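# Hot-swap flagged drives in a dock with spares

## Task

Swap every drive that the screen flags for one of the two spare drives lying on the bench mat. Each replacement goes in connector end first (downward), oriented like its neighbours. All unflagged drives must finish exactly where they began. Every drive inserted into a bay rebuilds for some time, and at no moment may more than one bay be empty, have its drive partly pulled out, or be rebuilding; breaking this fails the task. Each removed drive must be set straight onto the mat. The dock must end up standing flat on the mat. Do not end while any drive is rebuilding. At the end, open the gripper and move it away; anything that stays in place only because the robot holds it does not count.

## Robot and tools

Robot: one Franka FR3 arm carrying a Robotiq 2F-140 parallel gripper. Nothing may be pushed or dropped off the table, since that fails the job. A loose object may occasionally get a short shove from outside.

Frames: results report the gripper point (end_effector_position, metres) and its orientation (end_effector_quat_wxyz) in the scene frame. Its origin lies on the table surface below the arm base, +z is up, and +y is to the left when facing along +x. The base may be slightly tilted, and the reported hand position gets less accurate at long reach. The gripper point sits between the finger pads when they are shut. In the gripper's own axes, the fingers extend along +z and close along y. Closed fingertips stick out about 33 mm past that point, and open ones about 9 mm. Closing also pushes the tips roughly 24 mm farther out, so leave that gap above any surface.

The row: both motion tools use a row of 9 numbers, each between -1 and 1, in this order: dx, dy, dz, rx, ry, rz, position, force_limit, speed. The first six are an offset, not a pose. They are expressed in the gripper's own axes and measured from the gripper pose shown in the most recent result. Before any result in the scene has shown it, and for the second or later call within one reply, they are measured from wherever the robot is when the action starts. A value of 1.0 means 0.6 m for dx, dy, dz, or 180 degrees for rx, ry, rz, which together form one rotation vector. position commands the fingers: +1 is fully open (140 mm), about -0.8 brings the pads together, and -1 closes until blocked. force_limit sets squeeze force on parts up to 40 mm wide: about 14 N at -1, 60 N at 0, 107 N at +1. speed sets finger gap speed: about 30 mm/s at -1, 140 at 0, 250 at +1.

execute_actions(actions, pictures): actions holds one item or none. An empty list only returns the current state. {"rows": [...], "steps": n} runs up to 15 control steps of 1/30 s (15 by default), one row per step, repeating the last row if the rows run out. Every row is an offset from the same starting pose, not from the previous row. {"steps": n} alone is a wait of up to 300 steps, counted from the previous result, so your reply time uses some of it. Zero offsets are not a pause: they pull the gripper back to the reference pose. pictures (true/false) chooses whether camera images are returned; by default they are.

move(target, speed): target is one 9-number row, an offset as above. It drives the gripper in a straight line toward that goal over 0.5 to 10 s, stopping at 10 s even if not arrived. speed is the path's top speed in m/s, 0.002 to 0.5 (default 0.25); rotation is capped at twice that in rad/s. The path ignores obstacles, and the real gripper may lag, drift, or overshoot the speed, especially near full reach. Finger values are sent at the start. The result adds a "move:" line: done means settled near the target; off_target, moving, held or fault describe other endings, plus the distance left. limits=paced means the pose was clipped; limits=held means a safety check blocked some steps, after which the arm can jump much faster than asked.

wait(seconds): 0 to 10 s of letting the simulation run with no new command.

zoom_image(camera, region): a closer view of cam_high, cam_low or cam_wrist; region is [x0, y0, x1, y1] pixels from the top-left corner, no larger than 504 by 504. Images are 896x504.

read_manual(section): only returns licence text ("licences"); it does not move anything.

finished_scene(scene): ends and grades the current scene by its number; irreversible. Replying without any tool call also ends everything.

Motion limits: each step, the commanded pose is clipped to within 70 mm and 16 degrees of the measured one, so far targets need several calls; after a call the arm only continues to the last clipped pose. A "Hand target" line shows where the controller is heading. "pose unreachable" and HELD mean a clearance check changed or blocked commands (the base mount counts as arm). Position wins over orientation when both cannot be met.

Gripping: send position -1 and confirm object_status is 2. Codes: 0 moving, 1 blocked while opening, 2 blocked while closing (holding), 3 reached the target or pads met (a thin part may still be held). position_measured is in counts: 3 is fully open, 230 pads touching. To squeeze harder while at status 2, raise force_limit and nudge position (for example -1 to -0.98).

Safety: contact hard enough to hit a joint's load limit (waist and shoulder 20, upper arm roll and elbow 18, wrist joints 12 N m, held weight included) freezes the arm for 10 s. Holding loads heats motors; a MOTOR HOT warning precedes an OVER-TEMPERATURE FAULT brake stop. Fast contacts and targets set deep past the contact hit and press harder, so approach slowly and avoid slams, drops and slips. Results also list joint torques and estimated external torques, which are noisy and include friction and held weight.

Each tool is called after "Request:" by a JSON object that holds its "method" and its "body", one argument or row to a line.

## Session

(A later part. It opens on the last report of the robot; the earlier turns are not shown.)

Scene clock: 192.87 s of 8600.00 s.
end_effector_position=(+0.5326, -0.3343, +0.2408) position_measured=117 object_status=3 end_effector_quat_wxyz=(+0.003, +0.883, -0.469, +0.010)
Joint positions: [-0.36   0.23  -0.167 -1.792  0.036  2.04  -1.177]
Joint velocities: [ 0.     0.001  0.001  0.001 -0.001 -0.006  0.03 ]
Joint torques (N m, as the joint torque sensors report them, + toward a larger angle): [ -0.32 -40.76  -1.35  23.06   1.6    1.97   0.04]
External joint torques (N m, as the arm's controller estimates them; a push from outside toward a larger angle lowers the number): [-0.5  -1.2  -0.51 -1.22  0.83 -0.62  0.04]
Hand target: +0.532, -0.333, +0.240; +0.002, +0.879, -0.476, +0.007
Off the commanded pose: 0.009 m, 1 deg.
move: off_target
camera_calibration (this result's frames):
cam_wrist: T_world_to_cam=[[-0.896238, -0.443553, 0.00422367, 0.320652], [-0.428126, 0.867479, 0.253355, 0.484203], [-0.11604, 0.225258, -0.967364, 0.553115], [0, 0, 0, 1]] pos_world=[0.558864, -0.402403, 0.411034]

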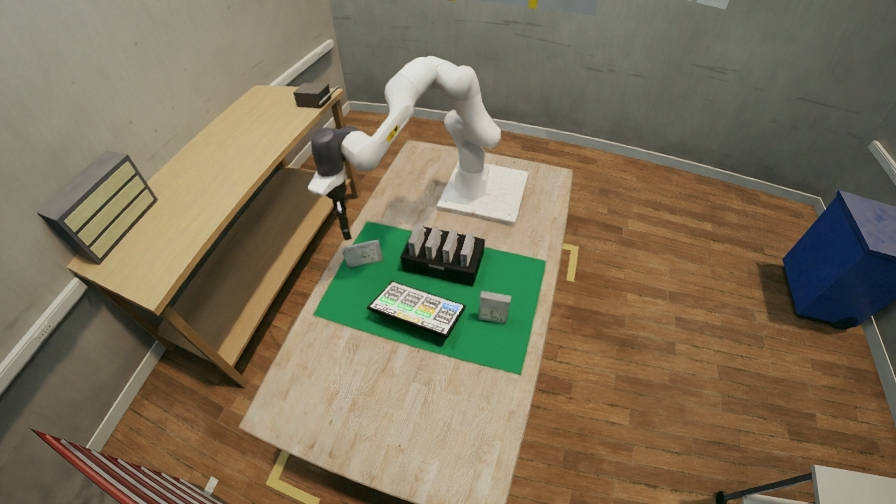

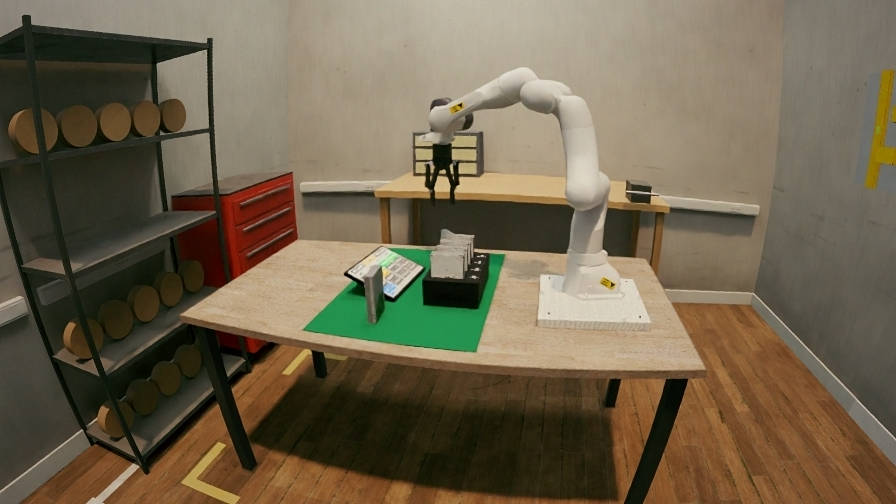

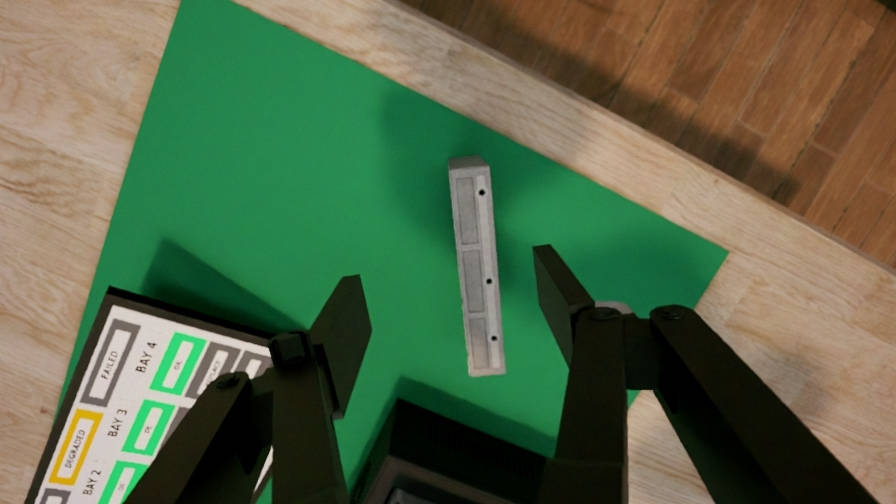

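Request:
{"method": "move", "body": {
  "target": [0.005,0.035,0.17,0.003,-0.145,0.012,0.1,0,0],
  "speed": 0.15
}}

Scene clock: 198.73 s of 8600.00 s.
end_effector_position=(+0.5188, -0.3515, +0.1381) position_measured=117 object_status=3 end_effector_quat_wxyz=(-0.104, +0.853, -0.477, -0.184)
Joint positions: [-0.562  0.773 -0.095 -1.18   0.202  1.546 -1.277]
Joint velocities: [-0.003  0.001  0.003 -0.    -0.001 -0.012 -0.002]
Joint torques (N m, as the joint torque sensors report them, + toward a larger angle): [ -1.62 -54.07   1.32  22.88   1.64   0.63  -0.64]
External joint torques (N m, as the arm's controller estimates them; a push from outside toward a larger angle lowers the number): [-1.73 -1.34  2.12 -0.22  0.55 -0.71 -0.63]
Hand target: +0.518, -0.350, +0.138; -0.107, +0.854, -0.473, -0.186
Off the commanded pose: 0.002 m, 1 deg.
move: done
camera_calibration (this result's frames):
cam_wrist: T_world_to_cam=[[-0.906002, -0.418568, 0.0629424, 0.306846], [-0.284353, 0.71203, 0.641995, 0.336443], [-0.313535, 0.56375, -0.764121, 0.649412], [0, 0, 0, 1]] pos_world=[0.577285, -0.477228, 0.260921]

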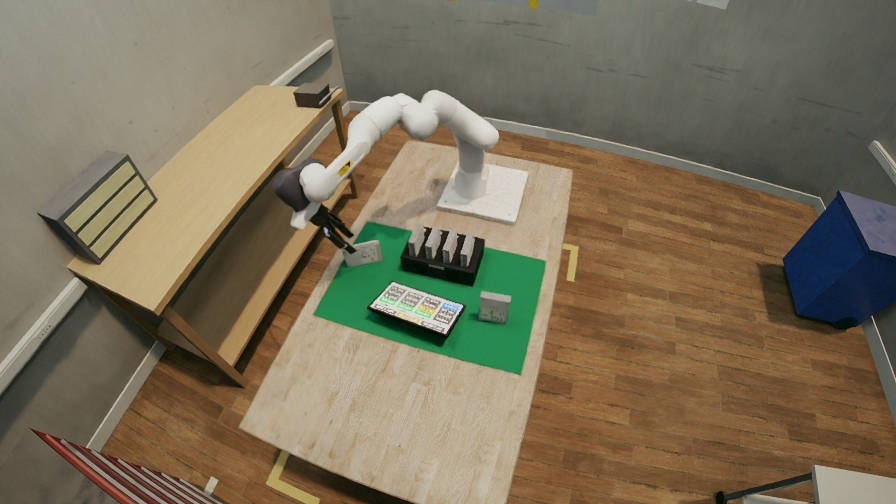

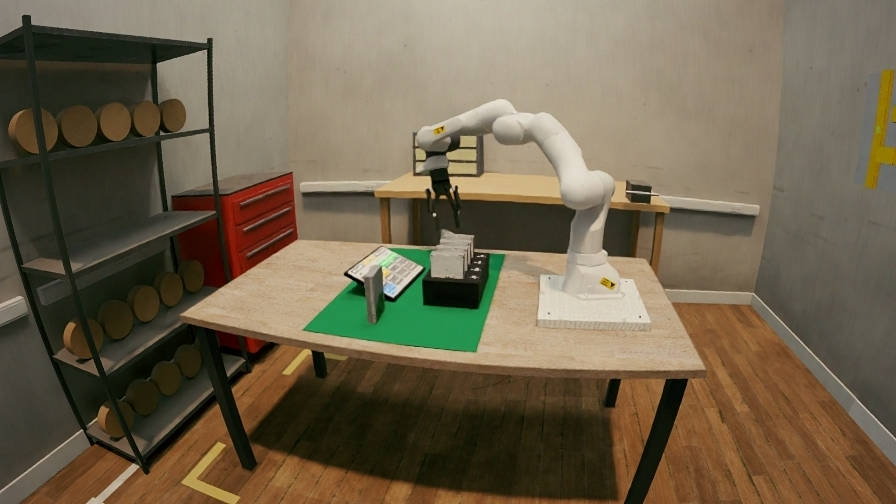

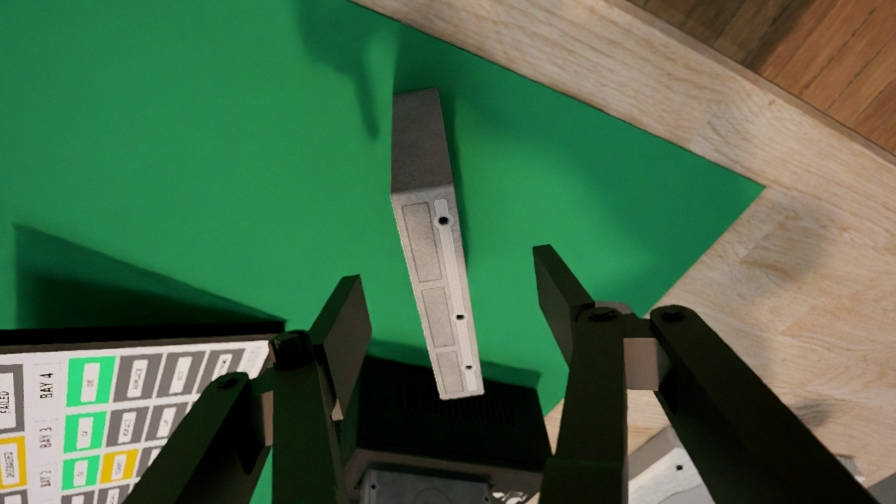

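Request:
{"method": "move", "body": {
  "target": [0.04,-0.011,0.088,0,0,-0.004,0.1,0,0],
  "speed": 0.06
}}

Scene clock: 202.67 s of 8600.00 s.
end_effector_position=(+0.5209, -0.3491, +0.0802) position_measured=117 object_status=3 end_effector_quat_wxyz=(-0.103, +0.853, -0.476, -0.187)
Joint positions: [-0.562  0.84  -0.084 -1.214  0.202  1.642 -1.285]
Joint velocities: [ 0.001 -0.     0.     0.001 -0.     0.01  -0.003]
Joint torques (N m, as the joint torque sensors report them, + toward a larger angle): [ -0.15 -56.54   0.74  21.09   1.1    1.98  -0.63]
External joint torques (N m, as the arm's controller estimates them; a push from outside toward a larger angle lowers the number): [-0.11 -2.7   1.54 -1.78  0.1   0.65 -0.61]
Hand target: +0.523, -0.349, +0.080; -0.104, +0.856, -0.472, -0.184
Off the commanded pose: 0.004 m, 1 deg.
move: off_target
camera_calibration (this result's frames):
cam_wrist: T_world_to_cam=[[-0.904777, -0.420748, 0.0659481, 0.311743], [-0.283115, 0.709893, 0.644901, 0.370854], [-0.318157, 0.564821, -0.761416, 0.607079], [0, 0, 0, 1]] pos_world=[0.580198, -0.474992, 0.202517]

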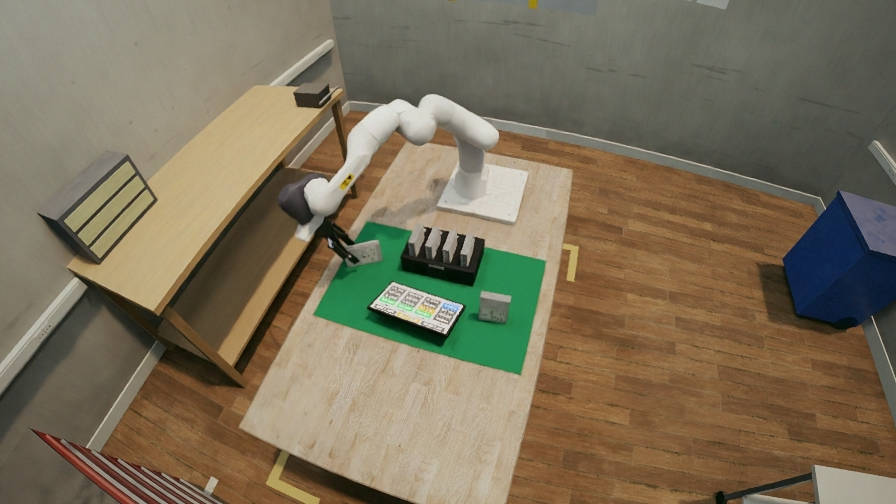

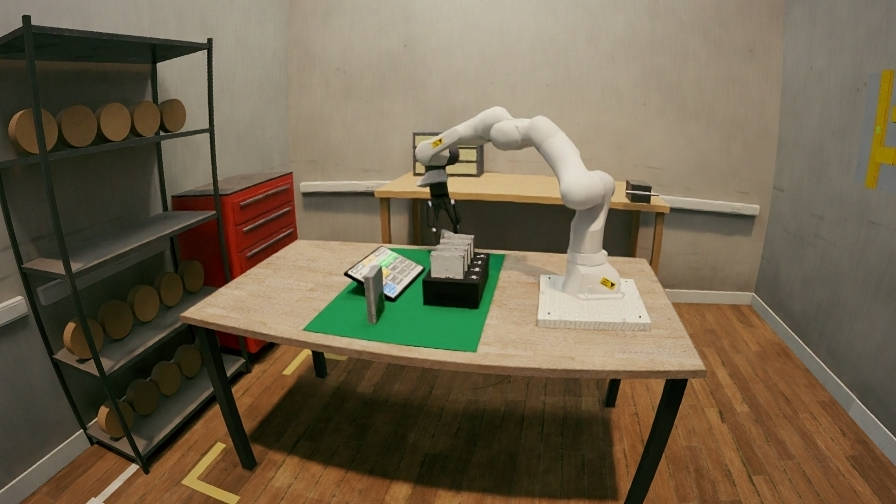

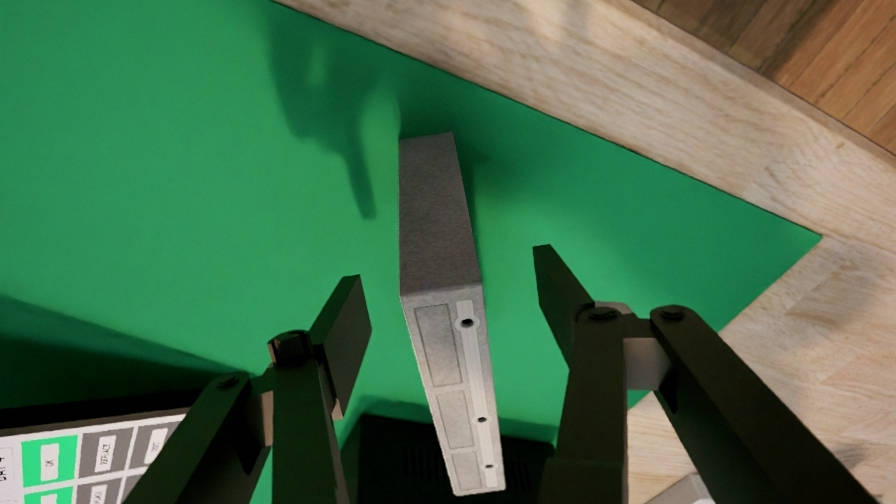

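Request:
{"method": "move", "body": {
  "target": [0,-0.005,0,0,0,0,-1,1,-0.8]
}}

Request:
{"method": "move", "body": {
  "target": [-0.09,0,-0.19,0,0.08,0,-1,1,-0.8],
  "speed": 0.1
}}

Scene clock: 206.60 s of 8600.00 s.
end_effector_position=(+0.5235, -0.3499, +0.0806) position_measured=197 object_status=2 end_effector_quat_wxyz=(-0.103, +0.854, -0.475, -0.184)
Joint positions: [-0.561  0.843 -0.084 -1.207  0.202  1.643 -1.286]
Joint velocities: [-0.002 -0.    -0.     0.001  0.    -0.    -0.001]
Joint torques (N m, as the joint torque sensors report them, + toward a larger angle): [  0.56 -55.16  -0.08  22.93   1.18   0.71   0.  ]
External joint torques (N m, as the arm's controller estimates them; a push from outside toward a larger angle lowers the number): [ 0.63 -0.98  0.72 -0.11  0.17 -0.64  0.02]
Hand target: +0.523, -0.348, +0.080; -0.103, +0.853, -0.476, -0.187
Off the commanded pose: 0.002 m, 0 deg.
move: done
camera_calibration (this result's frames):
cam_wrist: T_world_to_cam=[[-0.904221, -0.422386, 0.0630463, 0.313114], [-0.287456, 0.711136, 0.641603, 0.374808], [-0.315839, 0.562027, -0.764442, 0.606709], [0, 0, 0, 1]] pos_world=[0.582487, -0.475272, 0.203575]

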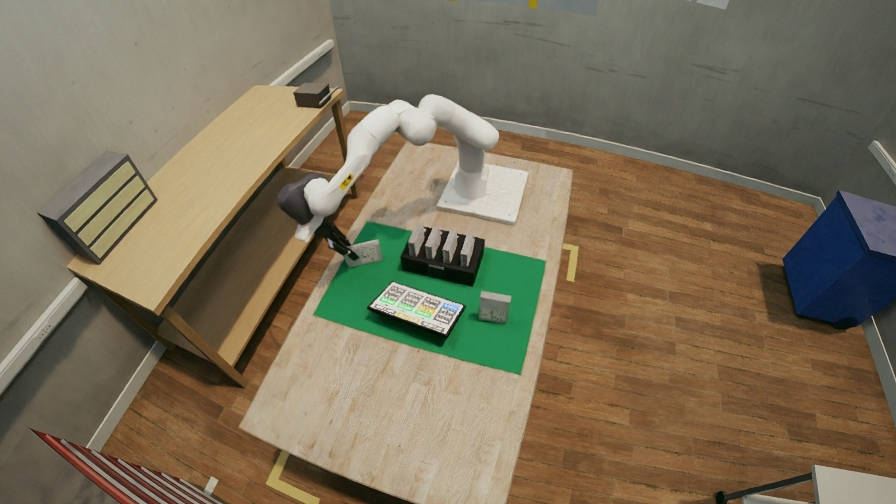

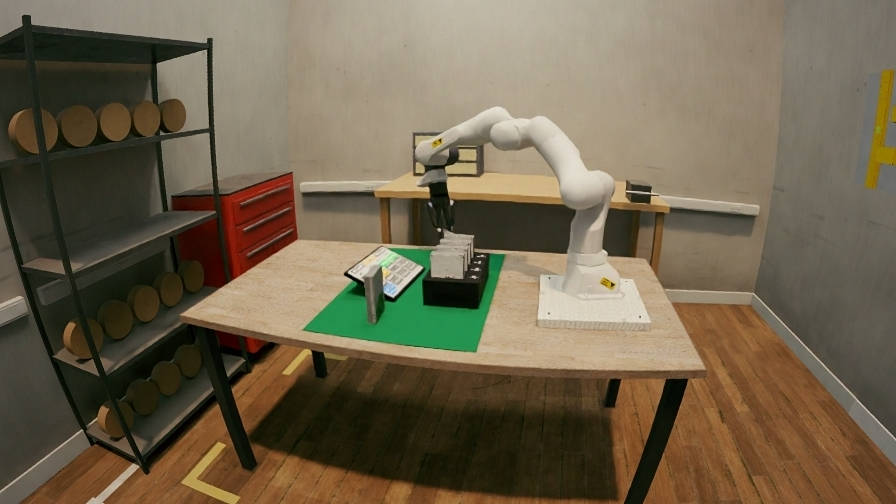

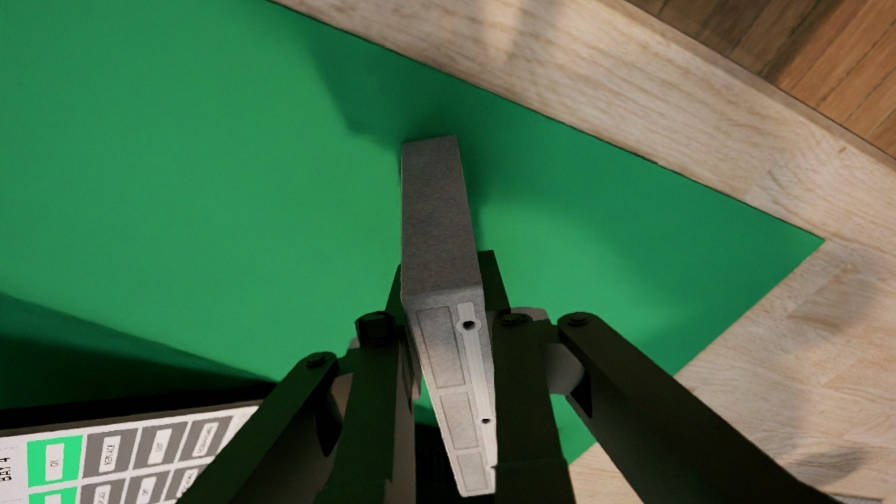

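Scene clock: 208.23 s of 8600.00 s.
end_effector_position=(+0.5220, -0.3449, +0.2040) position_measured=197 object_status=2 end_effector_quat_wxyz=(-0.047, +0.873, -0.479, -0.082)
Joint positions: [-0.465  0.437 -0.132 -1.552  0.13   1.811 -1.244]
Joint velocities: [ 0.002  0.    -0.007 -0.014 -0.006  0.012  0.019]
Joint torques (N m, as the joint torque sensors report them, + toward a larger angle): [  0.18 -50.37  -2.7   24.13   0.08   2.73  -0.04]
External joint torques (N m, as the arm's controller estimates them; a push from outside toward a larger angle lowers the number): [ 0.1  -4.5  -1.47  0.03 -0.83  0.64 -0.03]
Hand target: +0.524, -0.348, +0.207; -0.043, +0.871, -0.484, -0.076
Off the commanded pose: 0.004 m, 1 deg.
move: off_target
camera_calibration (this result's frames):
cam_wrist: T_world_to_cam=[[-0.90587, -0.422394, 0.0313406, 0.313401], [-0.365402, 0.816775, 0.446498, 0.408611], [-0.214196, 0.393017, -0.894236, 0.612813], [0, 0, 0, 1]] pos_world=[0.564471, -0.44221, 0.355734]

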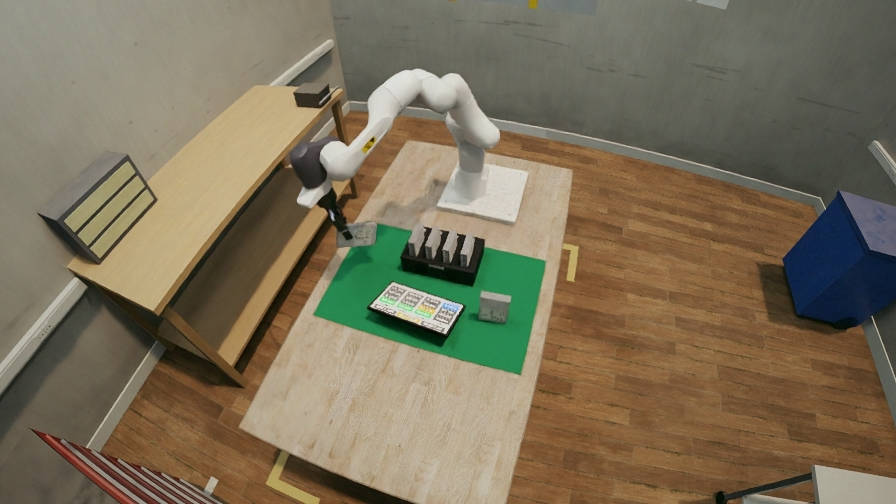

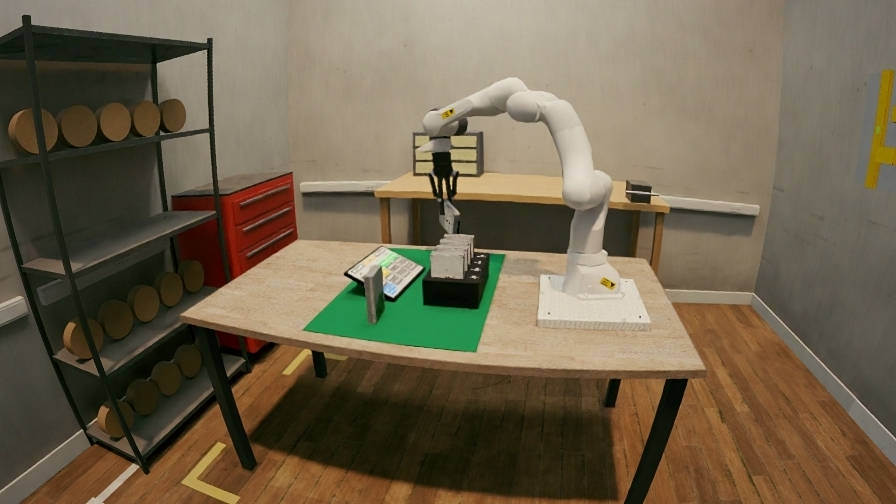

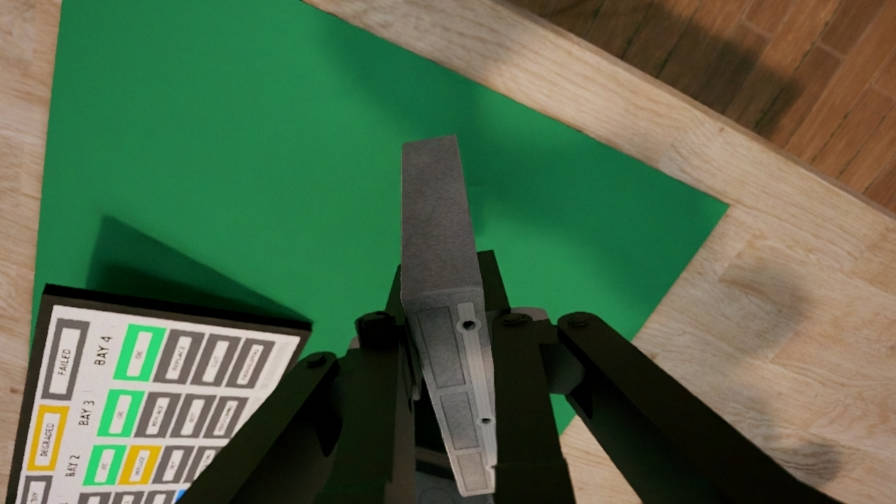

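Request:
{"method": "move", "body": {
  "target": [-0.062,-0.098,0.029,0.157,0.386,-0.305,-1,1,-0.8],
  "speed": 0.2
}}

Scene clock: 219.40 s of 8600.00 s.
end_effector_position=(+0.5437, -0.2814, +0.1886) position_measured=197 object_status=2 end_effector_quat_wxyz=(-0.016, +0.941, -0.083, +0.326)
Joint positions: [-0.383  0.002 -0.059 -2.426  1.241  2.856 -3.021]
Joint velocities: [-0.     0.002 -0.005  0.002 -0.026 -0.01  -0.007]
Joint torques (N m, as the joint torque sensors report them, + toward a larger angle): [ -1.69 -33.46  -1.62  23.02  -1.69   1.59  -0.63]
External joint torques (N m, as the arm's controller estimates them; a push from outside toward a larger angle lowers the number): [-1.64 -4.57 -1.58  1.85 -0.84 -0.3  -0.65]
Hand target: +0.546, -0.284, +0.194; -0.013, +0.941, -0.077, +0.330
Off the commanded pose: 0.009 m, 29 deg; orientation clipped at the last step of the last action.
joint sent to its limit — the command would take joint 7 (wrist roll) past its lower limit, so that joint was sent only as far as its limit.
move: off_target; limits=paced
camera_calibration (this result's frames):
cam_wrist: T_world_to_cam=[[-0.254759, -0.953909, -0.158605, -0.107376], [-0.885561, 0.296026, -0.35798, 0.659542], [0.388431, 0.0492555, -0.92016, 0.15923], [0, 0, 0, 1]] pos_world=[0.49486, -0.305511, 0.36559]

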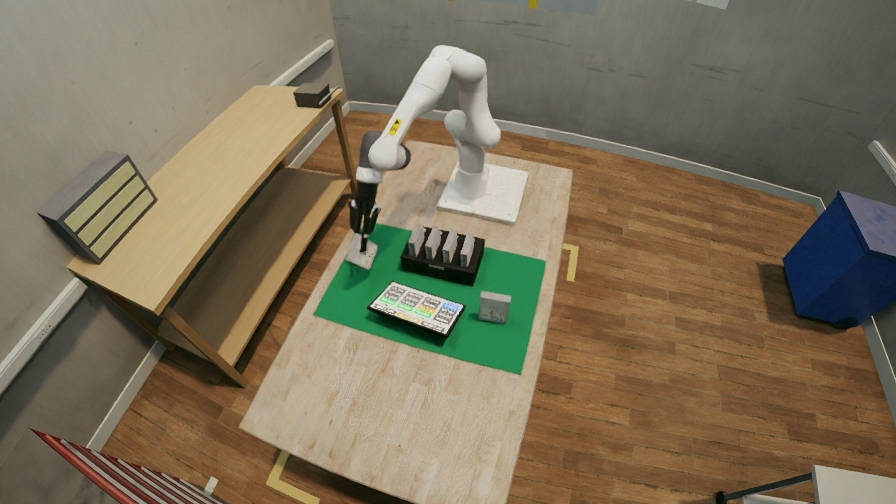

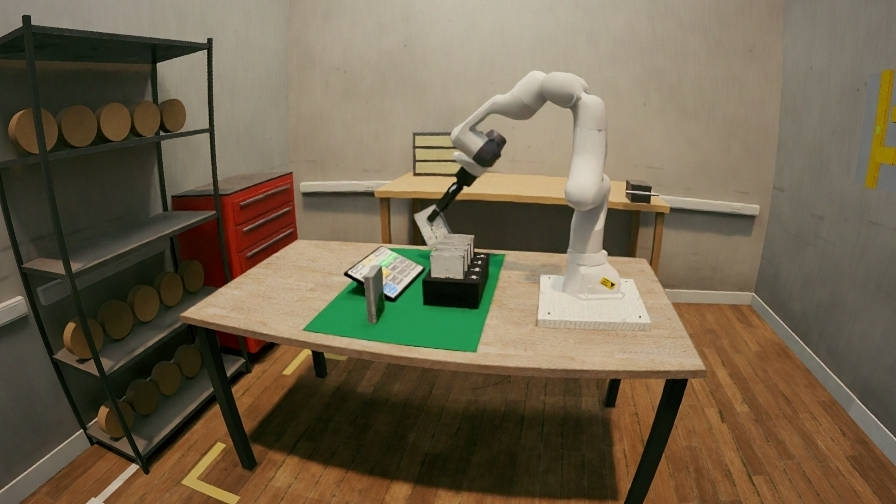

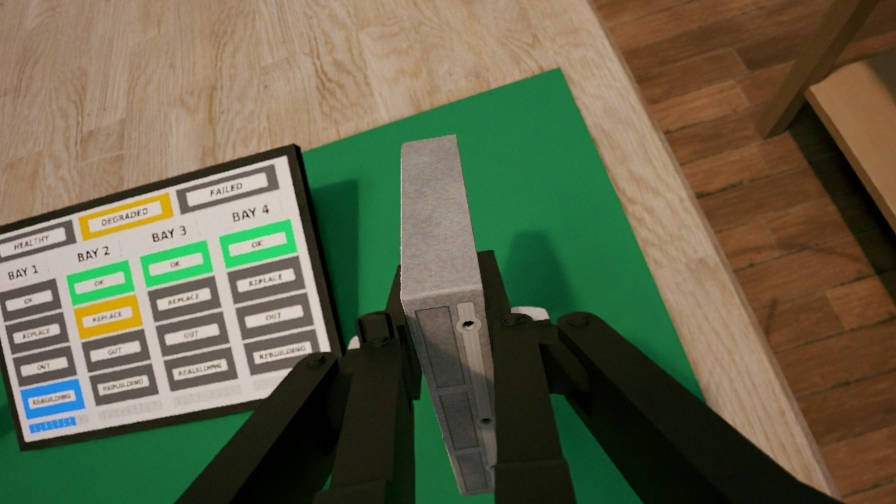

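Request:
{"method": "move", "body": {
  "target": [-0.005,0.068,-0.043,-0.081,-0.12,0.104,-1,1,-0.8],
  "speed": 0.15
}}

Scene clock: 230.73 s of 8600.00 s.
end_effector_position=(+0.5194, -0.3168, +0.1987) position_measured=197 object_status=2 end_effector_quat_wxyz=(+0.028, +0.957, -0.261, +0.123)
Joint positions: [-0.444  0.047 -0.065 -2.231  0.032  2.532 -1.615]
Joint velocities: [-0.     0.001 -0.001 -0.    -0.004 -0.001  0.033]
Joint torques (N m, as the joint torque sensors report them, + toward a larger angle): [ -0.02 -35.89  -0.34  24.68  -0.34   3.42   0.2 ]
External joint torques (N m, as the arm's controller estimates them; a push from outside toward a larger angle lowers the number): [ 0.02 -3.55 -0.27  1.8  -0.99  0.38  0.19]
Hand target: +0.523, -0.318, +0.204; +0.029, +0.955, -0.266, +0.127
Off the commanded pose: 0.006 m, 1 deg.
move: off_target
camera_calibration (this result's frames):
cam_wrist: T_world_to_cam=[[-0.61541, -0.787433, -0.0349267, 0.0697465], [-0.788207, 0.614787, 0.0276865, 0.625904], [-0.00032882, 0.044568, -0.999006, 0.395891], [0, 0, 0, 1]] pos_world=[0.536395, -0.347521, 0.380604]

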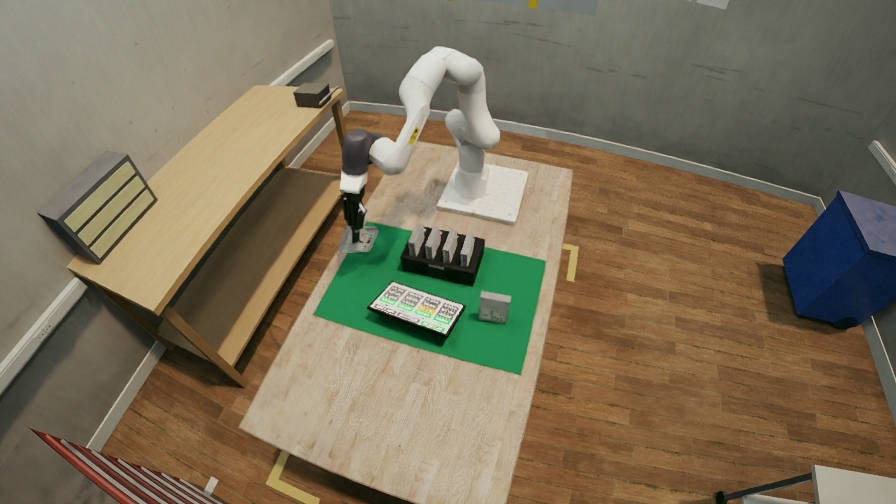

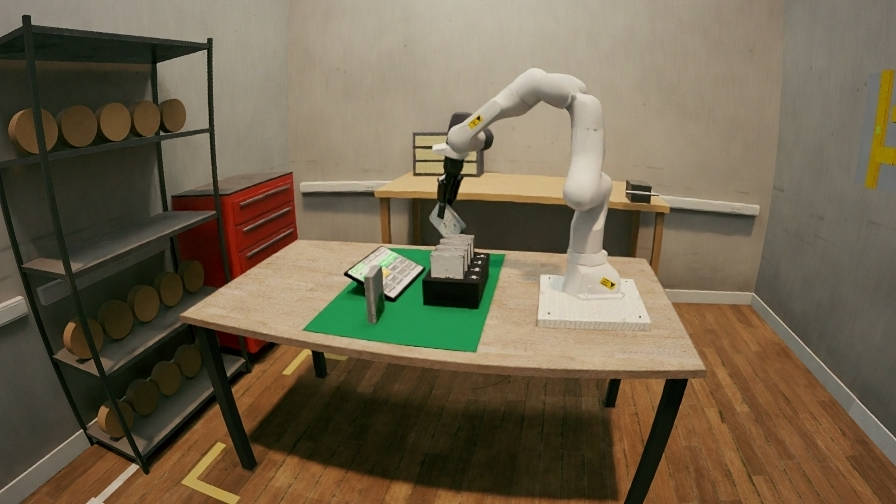

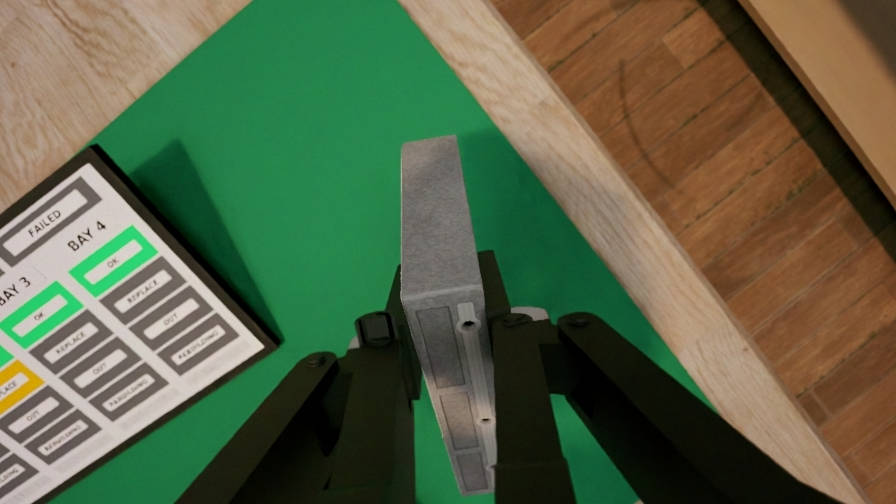

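Request:
{"method": "move", "body": {
  "target": [0,0,0.02,-0.005,0.284,0.004,-1,1,-0.8],
  "speed": 0.15
}}

Scene clock: 236.20 s of 8600.00 s.
end_effector_position=(+0.5134, -0.3214, +0.1777) position_measured=197 object_status=2 end_effector_quat_wxyz=(+0.156, +0.817, -0.227, +0.506)
Joint positions: [-0.442  0.389 -0.063 -2.748  0.015  4.255 -1.572]
Joint velocities: [ 0.     0.     0.001 -0.    -0.001  0.012  0.001]
Joint torques (N m, as the joint torque sensors report them, + toward a larger angle): [ -1.28 -33.46   1.67  10.78   0.4    5.91   0.1 ]
External joint torques (N m, as the arm's controller estimates them; a push from outside toward a larger angle lowers the number): [-1.35 -3.83  1.83  1.53  0.33  2.61  0.07]
Hand target: +0.517, -0.323, +0.188; +0.157, +0.809, -0.229, +0.518
Off the commanded pose: 0.013 m, 2 deg.
move: off_target
camera_calibration (this result's frames):
cam_wrist: T_world_to_cam=[[-0.583563, -0.80683, -0.0920864, 0.0492993], [-0.502141, 0.447637, -0.739916, 0.560413], [0.638208, -0.385547, -0.666366, -0.150041], [0, 0, 0, 1]] pos_world=[0.405933, -0.268933, 0.319217]

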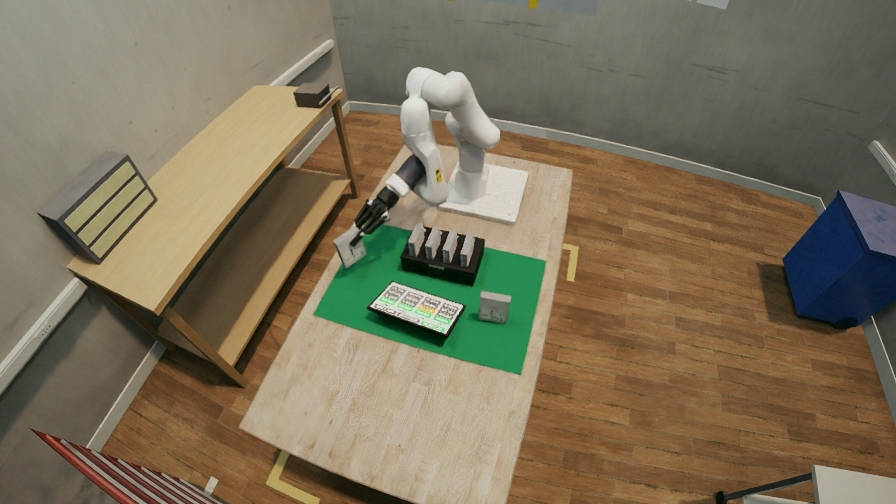

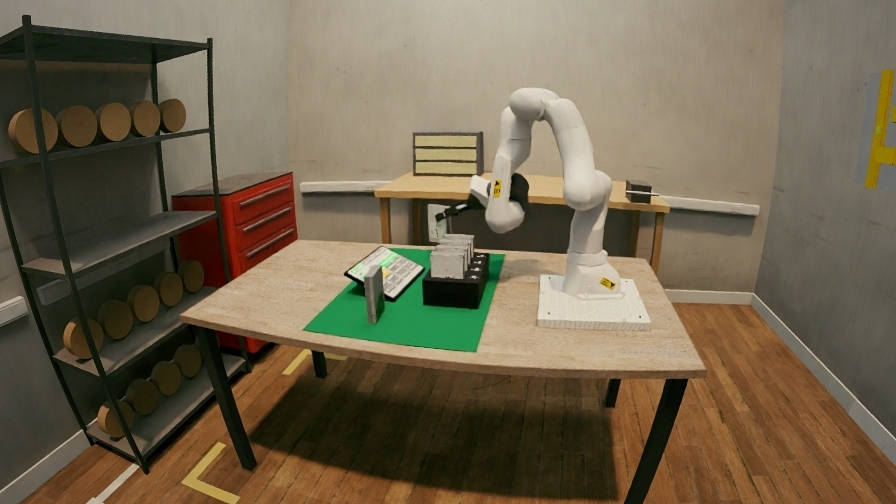

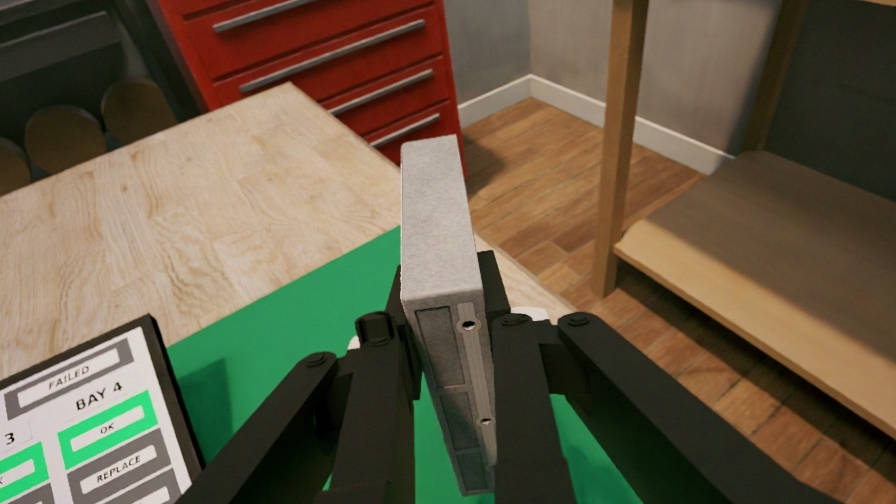

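Request:
{"method": "move", "body": {
  "target": [-0.047,-0.078,0.051,0.084,0.018,-0.03,-1,1,-0.8],
  "speed": 0.06
}}

Request:
{"method": "zoom_image", "body": {
  "camera": "cam_low",
  "region": [380, 170, 540, 290]
}}

Scene clock: 244.87 s of 8600.00 s.
end_effector_position=(+0.5473, -0.2896, +0.1272) position_measured=197 object_status=2 end_effector_quat_wxyz=(+0.077, +0.832, -0.118, +0.536)
Joint positions: [-0.586  0.63  -0.063 -2.587 -0.399  4.372 -1.569]
Joint velocities: [-0.004  0.001 -0.     0.006 -0.021  0.007  0.001]
Joint torques (N m, as the joint torque sensors report them, + toward a larger angle): [ -2.48 -38.46   2.45   8.72  -1.07   5.86  -0.05]
External joint torques (N m, as the arm's controller estimates them; a push from outside toward a larger angle lowers the number): [-2.66 -4.85  1.97  1.88 -0.99  2.6  -0.07]
Hand target: +0.551, -0.290, +0.138; +0.077, +0.825, -0.115, +0.548
Off the commanded pose: 0.011 m, 1 deg.
move: off_target
camera_calibration (this result's frames):
cam_wrist: T_world_to_cam=[[-0.339225, -0.933532, -0.115947, -0.077346], [-0.579596, 0.304494, -0.755879, 0.528781], [0.740942, -0.189211, -0.644363, -0.195297], [0, 0, 0, 1]] pos_world=[0.424945, -0.270168, 0.264884]

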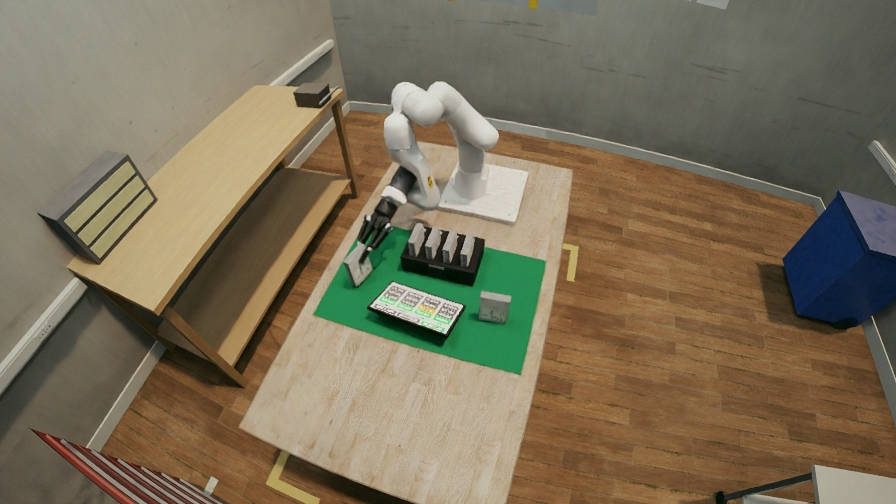

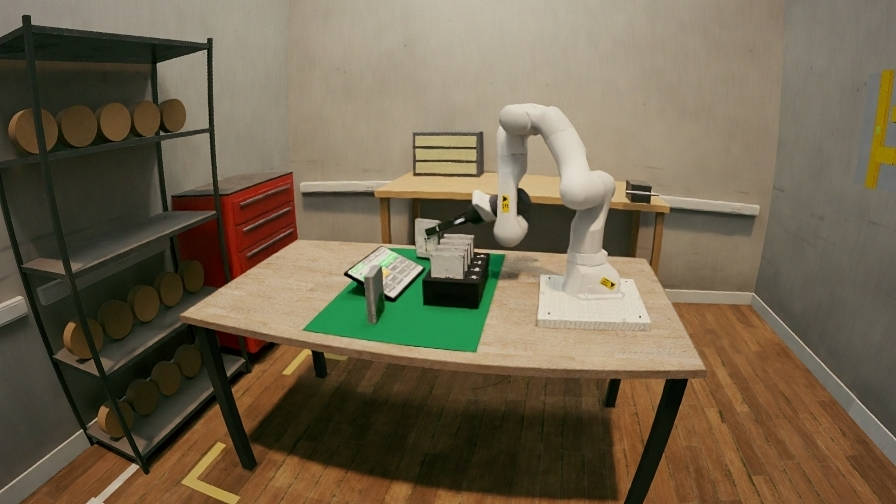

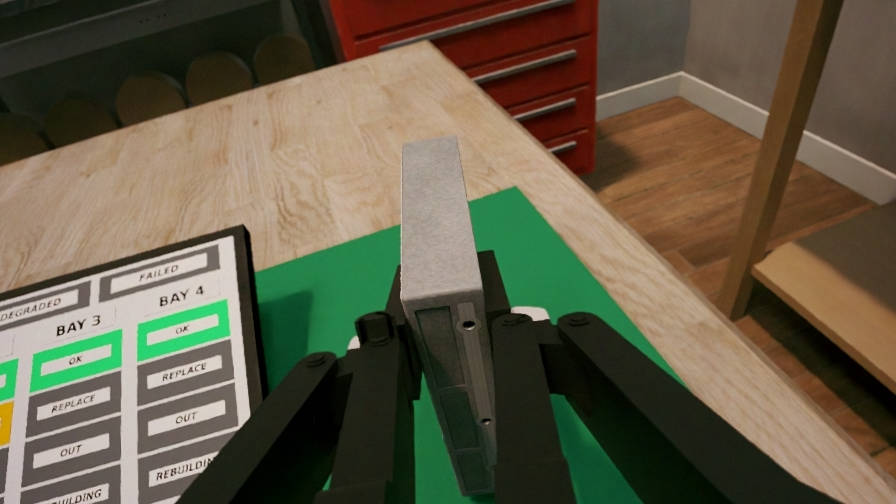

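Region (380, 170, 540, 290) of cam_low's 896x504 image, scaled by 3.150, with more detail than that image has; it fills the top 378 rows of this view, and the rest is white.

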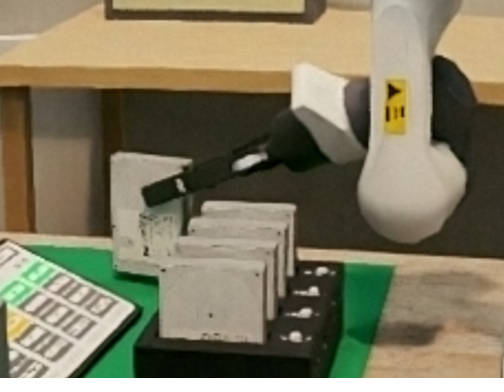

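Request:
{"method": "move", "body": {
  "target": [-0.021,0,0.01,0,0.004,0,-1,1,-0.8],
  "speed": 0.01
}}

Scene clock: 248.90 s of 8600.00 s.
end_effector_position=(+0.5469, -0.2889, +0.1146) position_measured=197 object_status=2 end_effector_quat_wxyz=(+0.076, +0.828, -0.120, +0.542)
Joint positions: [-0.584  0.689 -0.063 -2.562 -0.393  4.418 -1.572]
Joint velocities: [ 0.001  0.004  0.001  0.003  0.003  0.008 -0.002]
Joint torques (N m, as the joint torque sensors report them, + toward a larger angle): [  1.34 -33.95  -0.32   7.21   0.89   3.17  -0.7 ]
External joint torques (N m, as the arm's controller estimates them; a push from outside toward a larger angle lowers the number): [ 1.32  0.38 -0.66  0.96  1.01 -0.1  -0.73]
Hand target: +0.547, -0.289, +0.113; +0.079, +0.829, -0.117, +0.541
Off the commanded pose: 0.002 m, 0 deg.
move: done
camera_calibration (this result's frames):
cam_wrist: T_world_to_cam=[[-0.338387, -0.93288, -0.123409, -0.0776961], [-0.568316, 0.307128, -0.763341, 0.514323], [0.750008, -0.188169, -0.634099, -0.208811], [0, 0, 0, 1]] pos_world=[0.422617, -0.269736, 0.250609]

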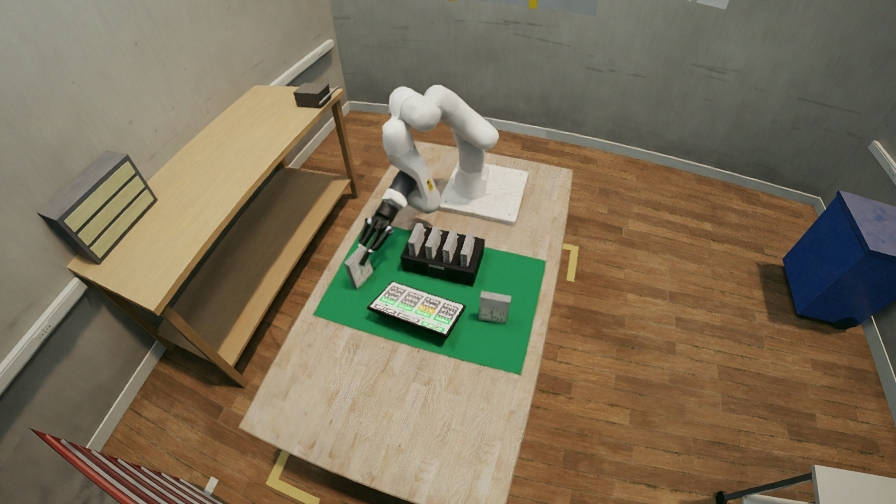

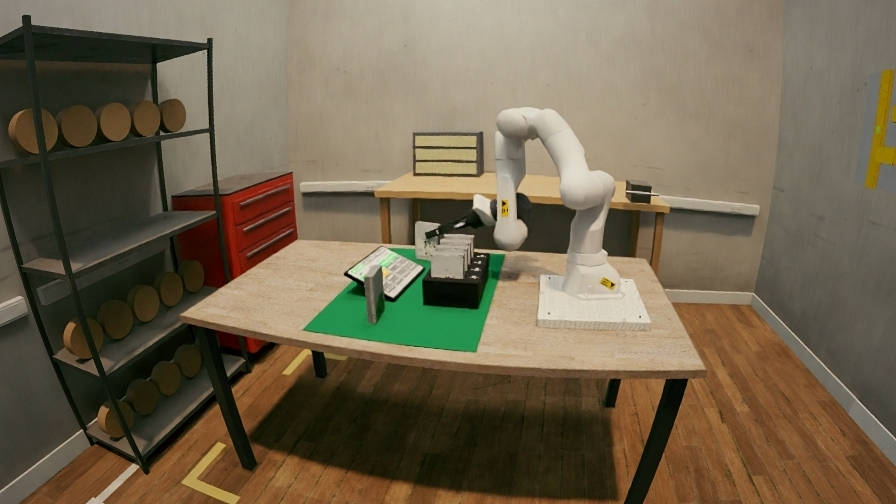

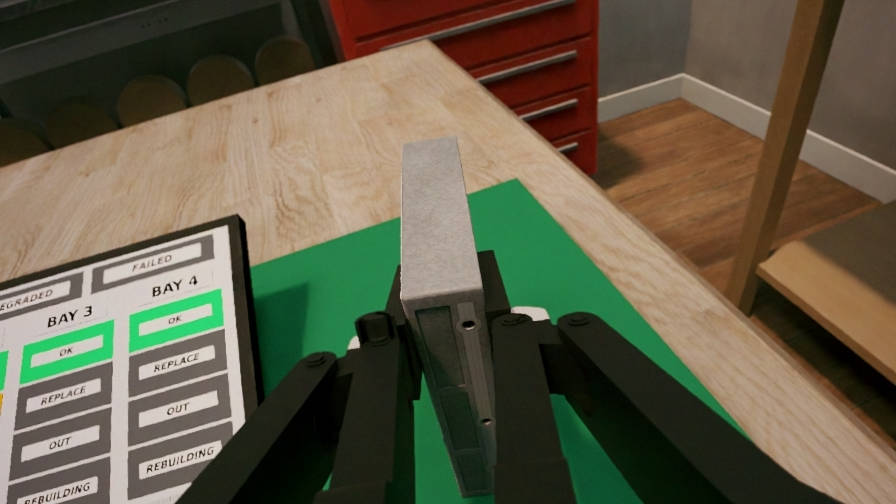

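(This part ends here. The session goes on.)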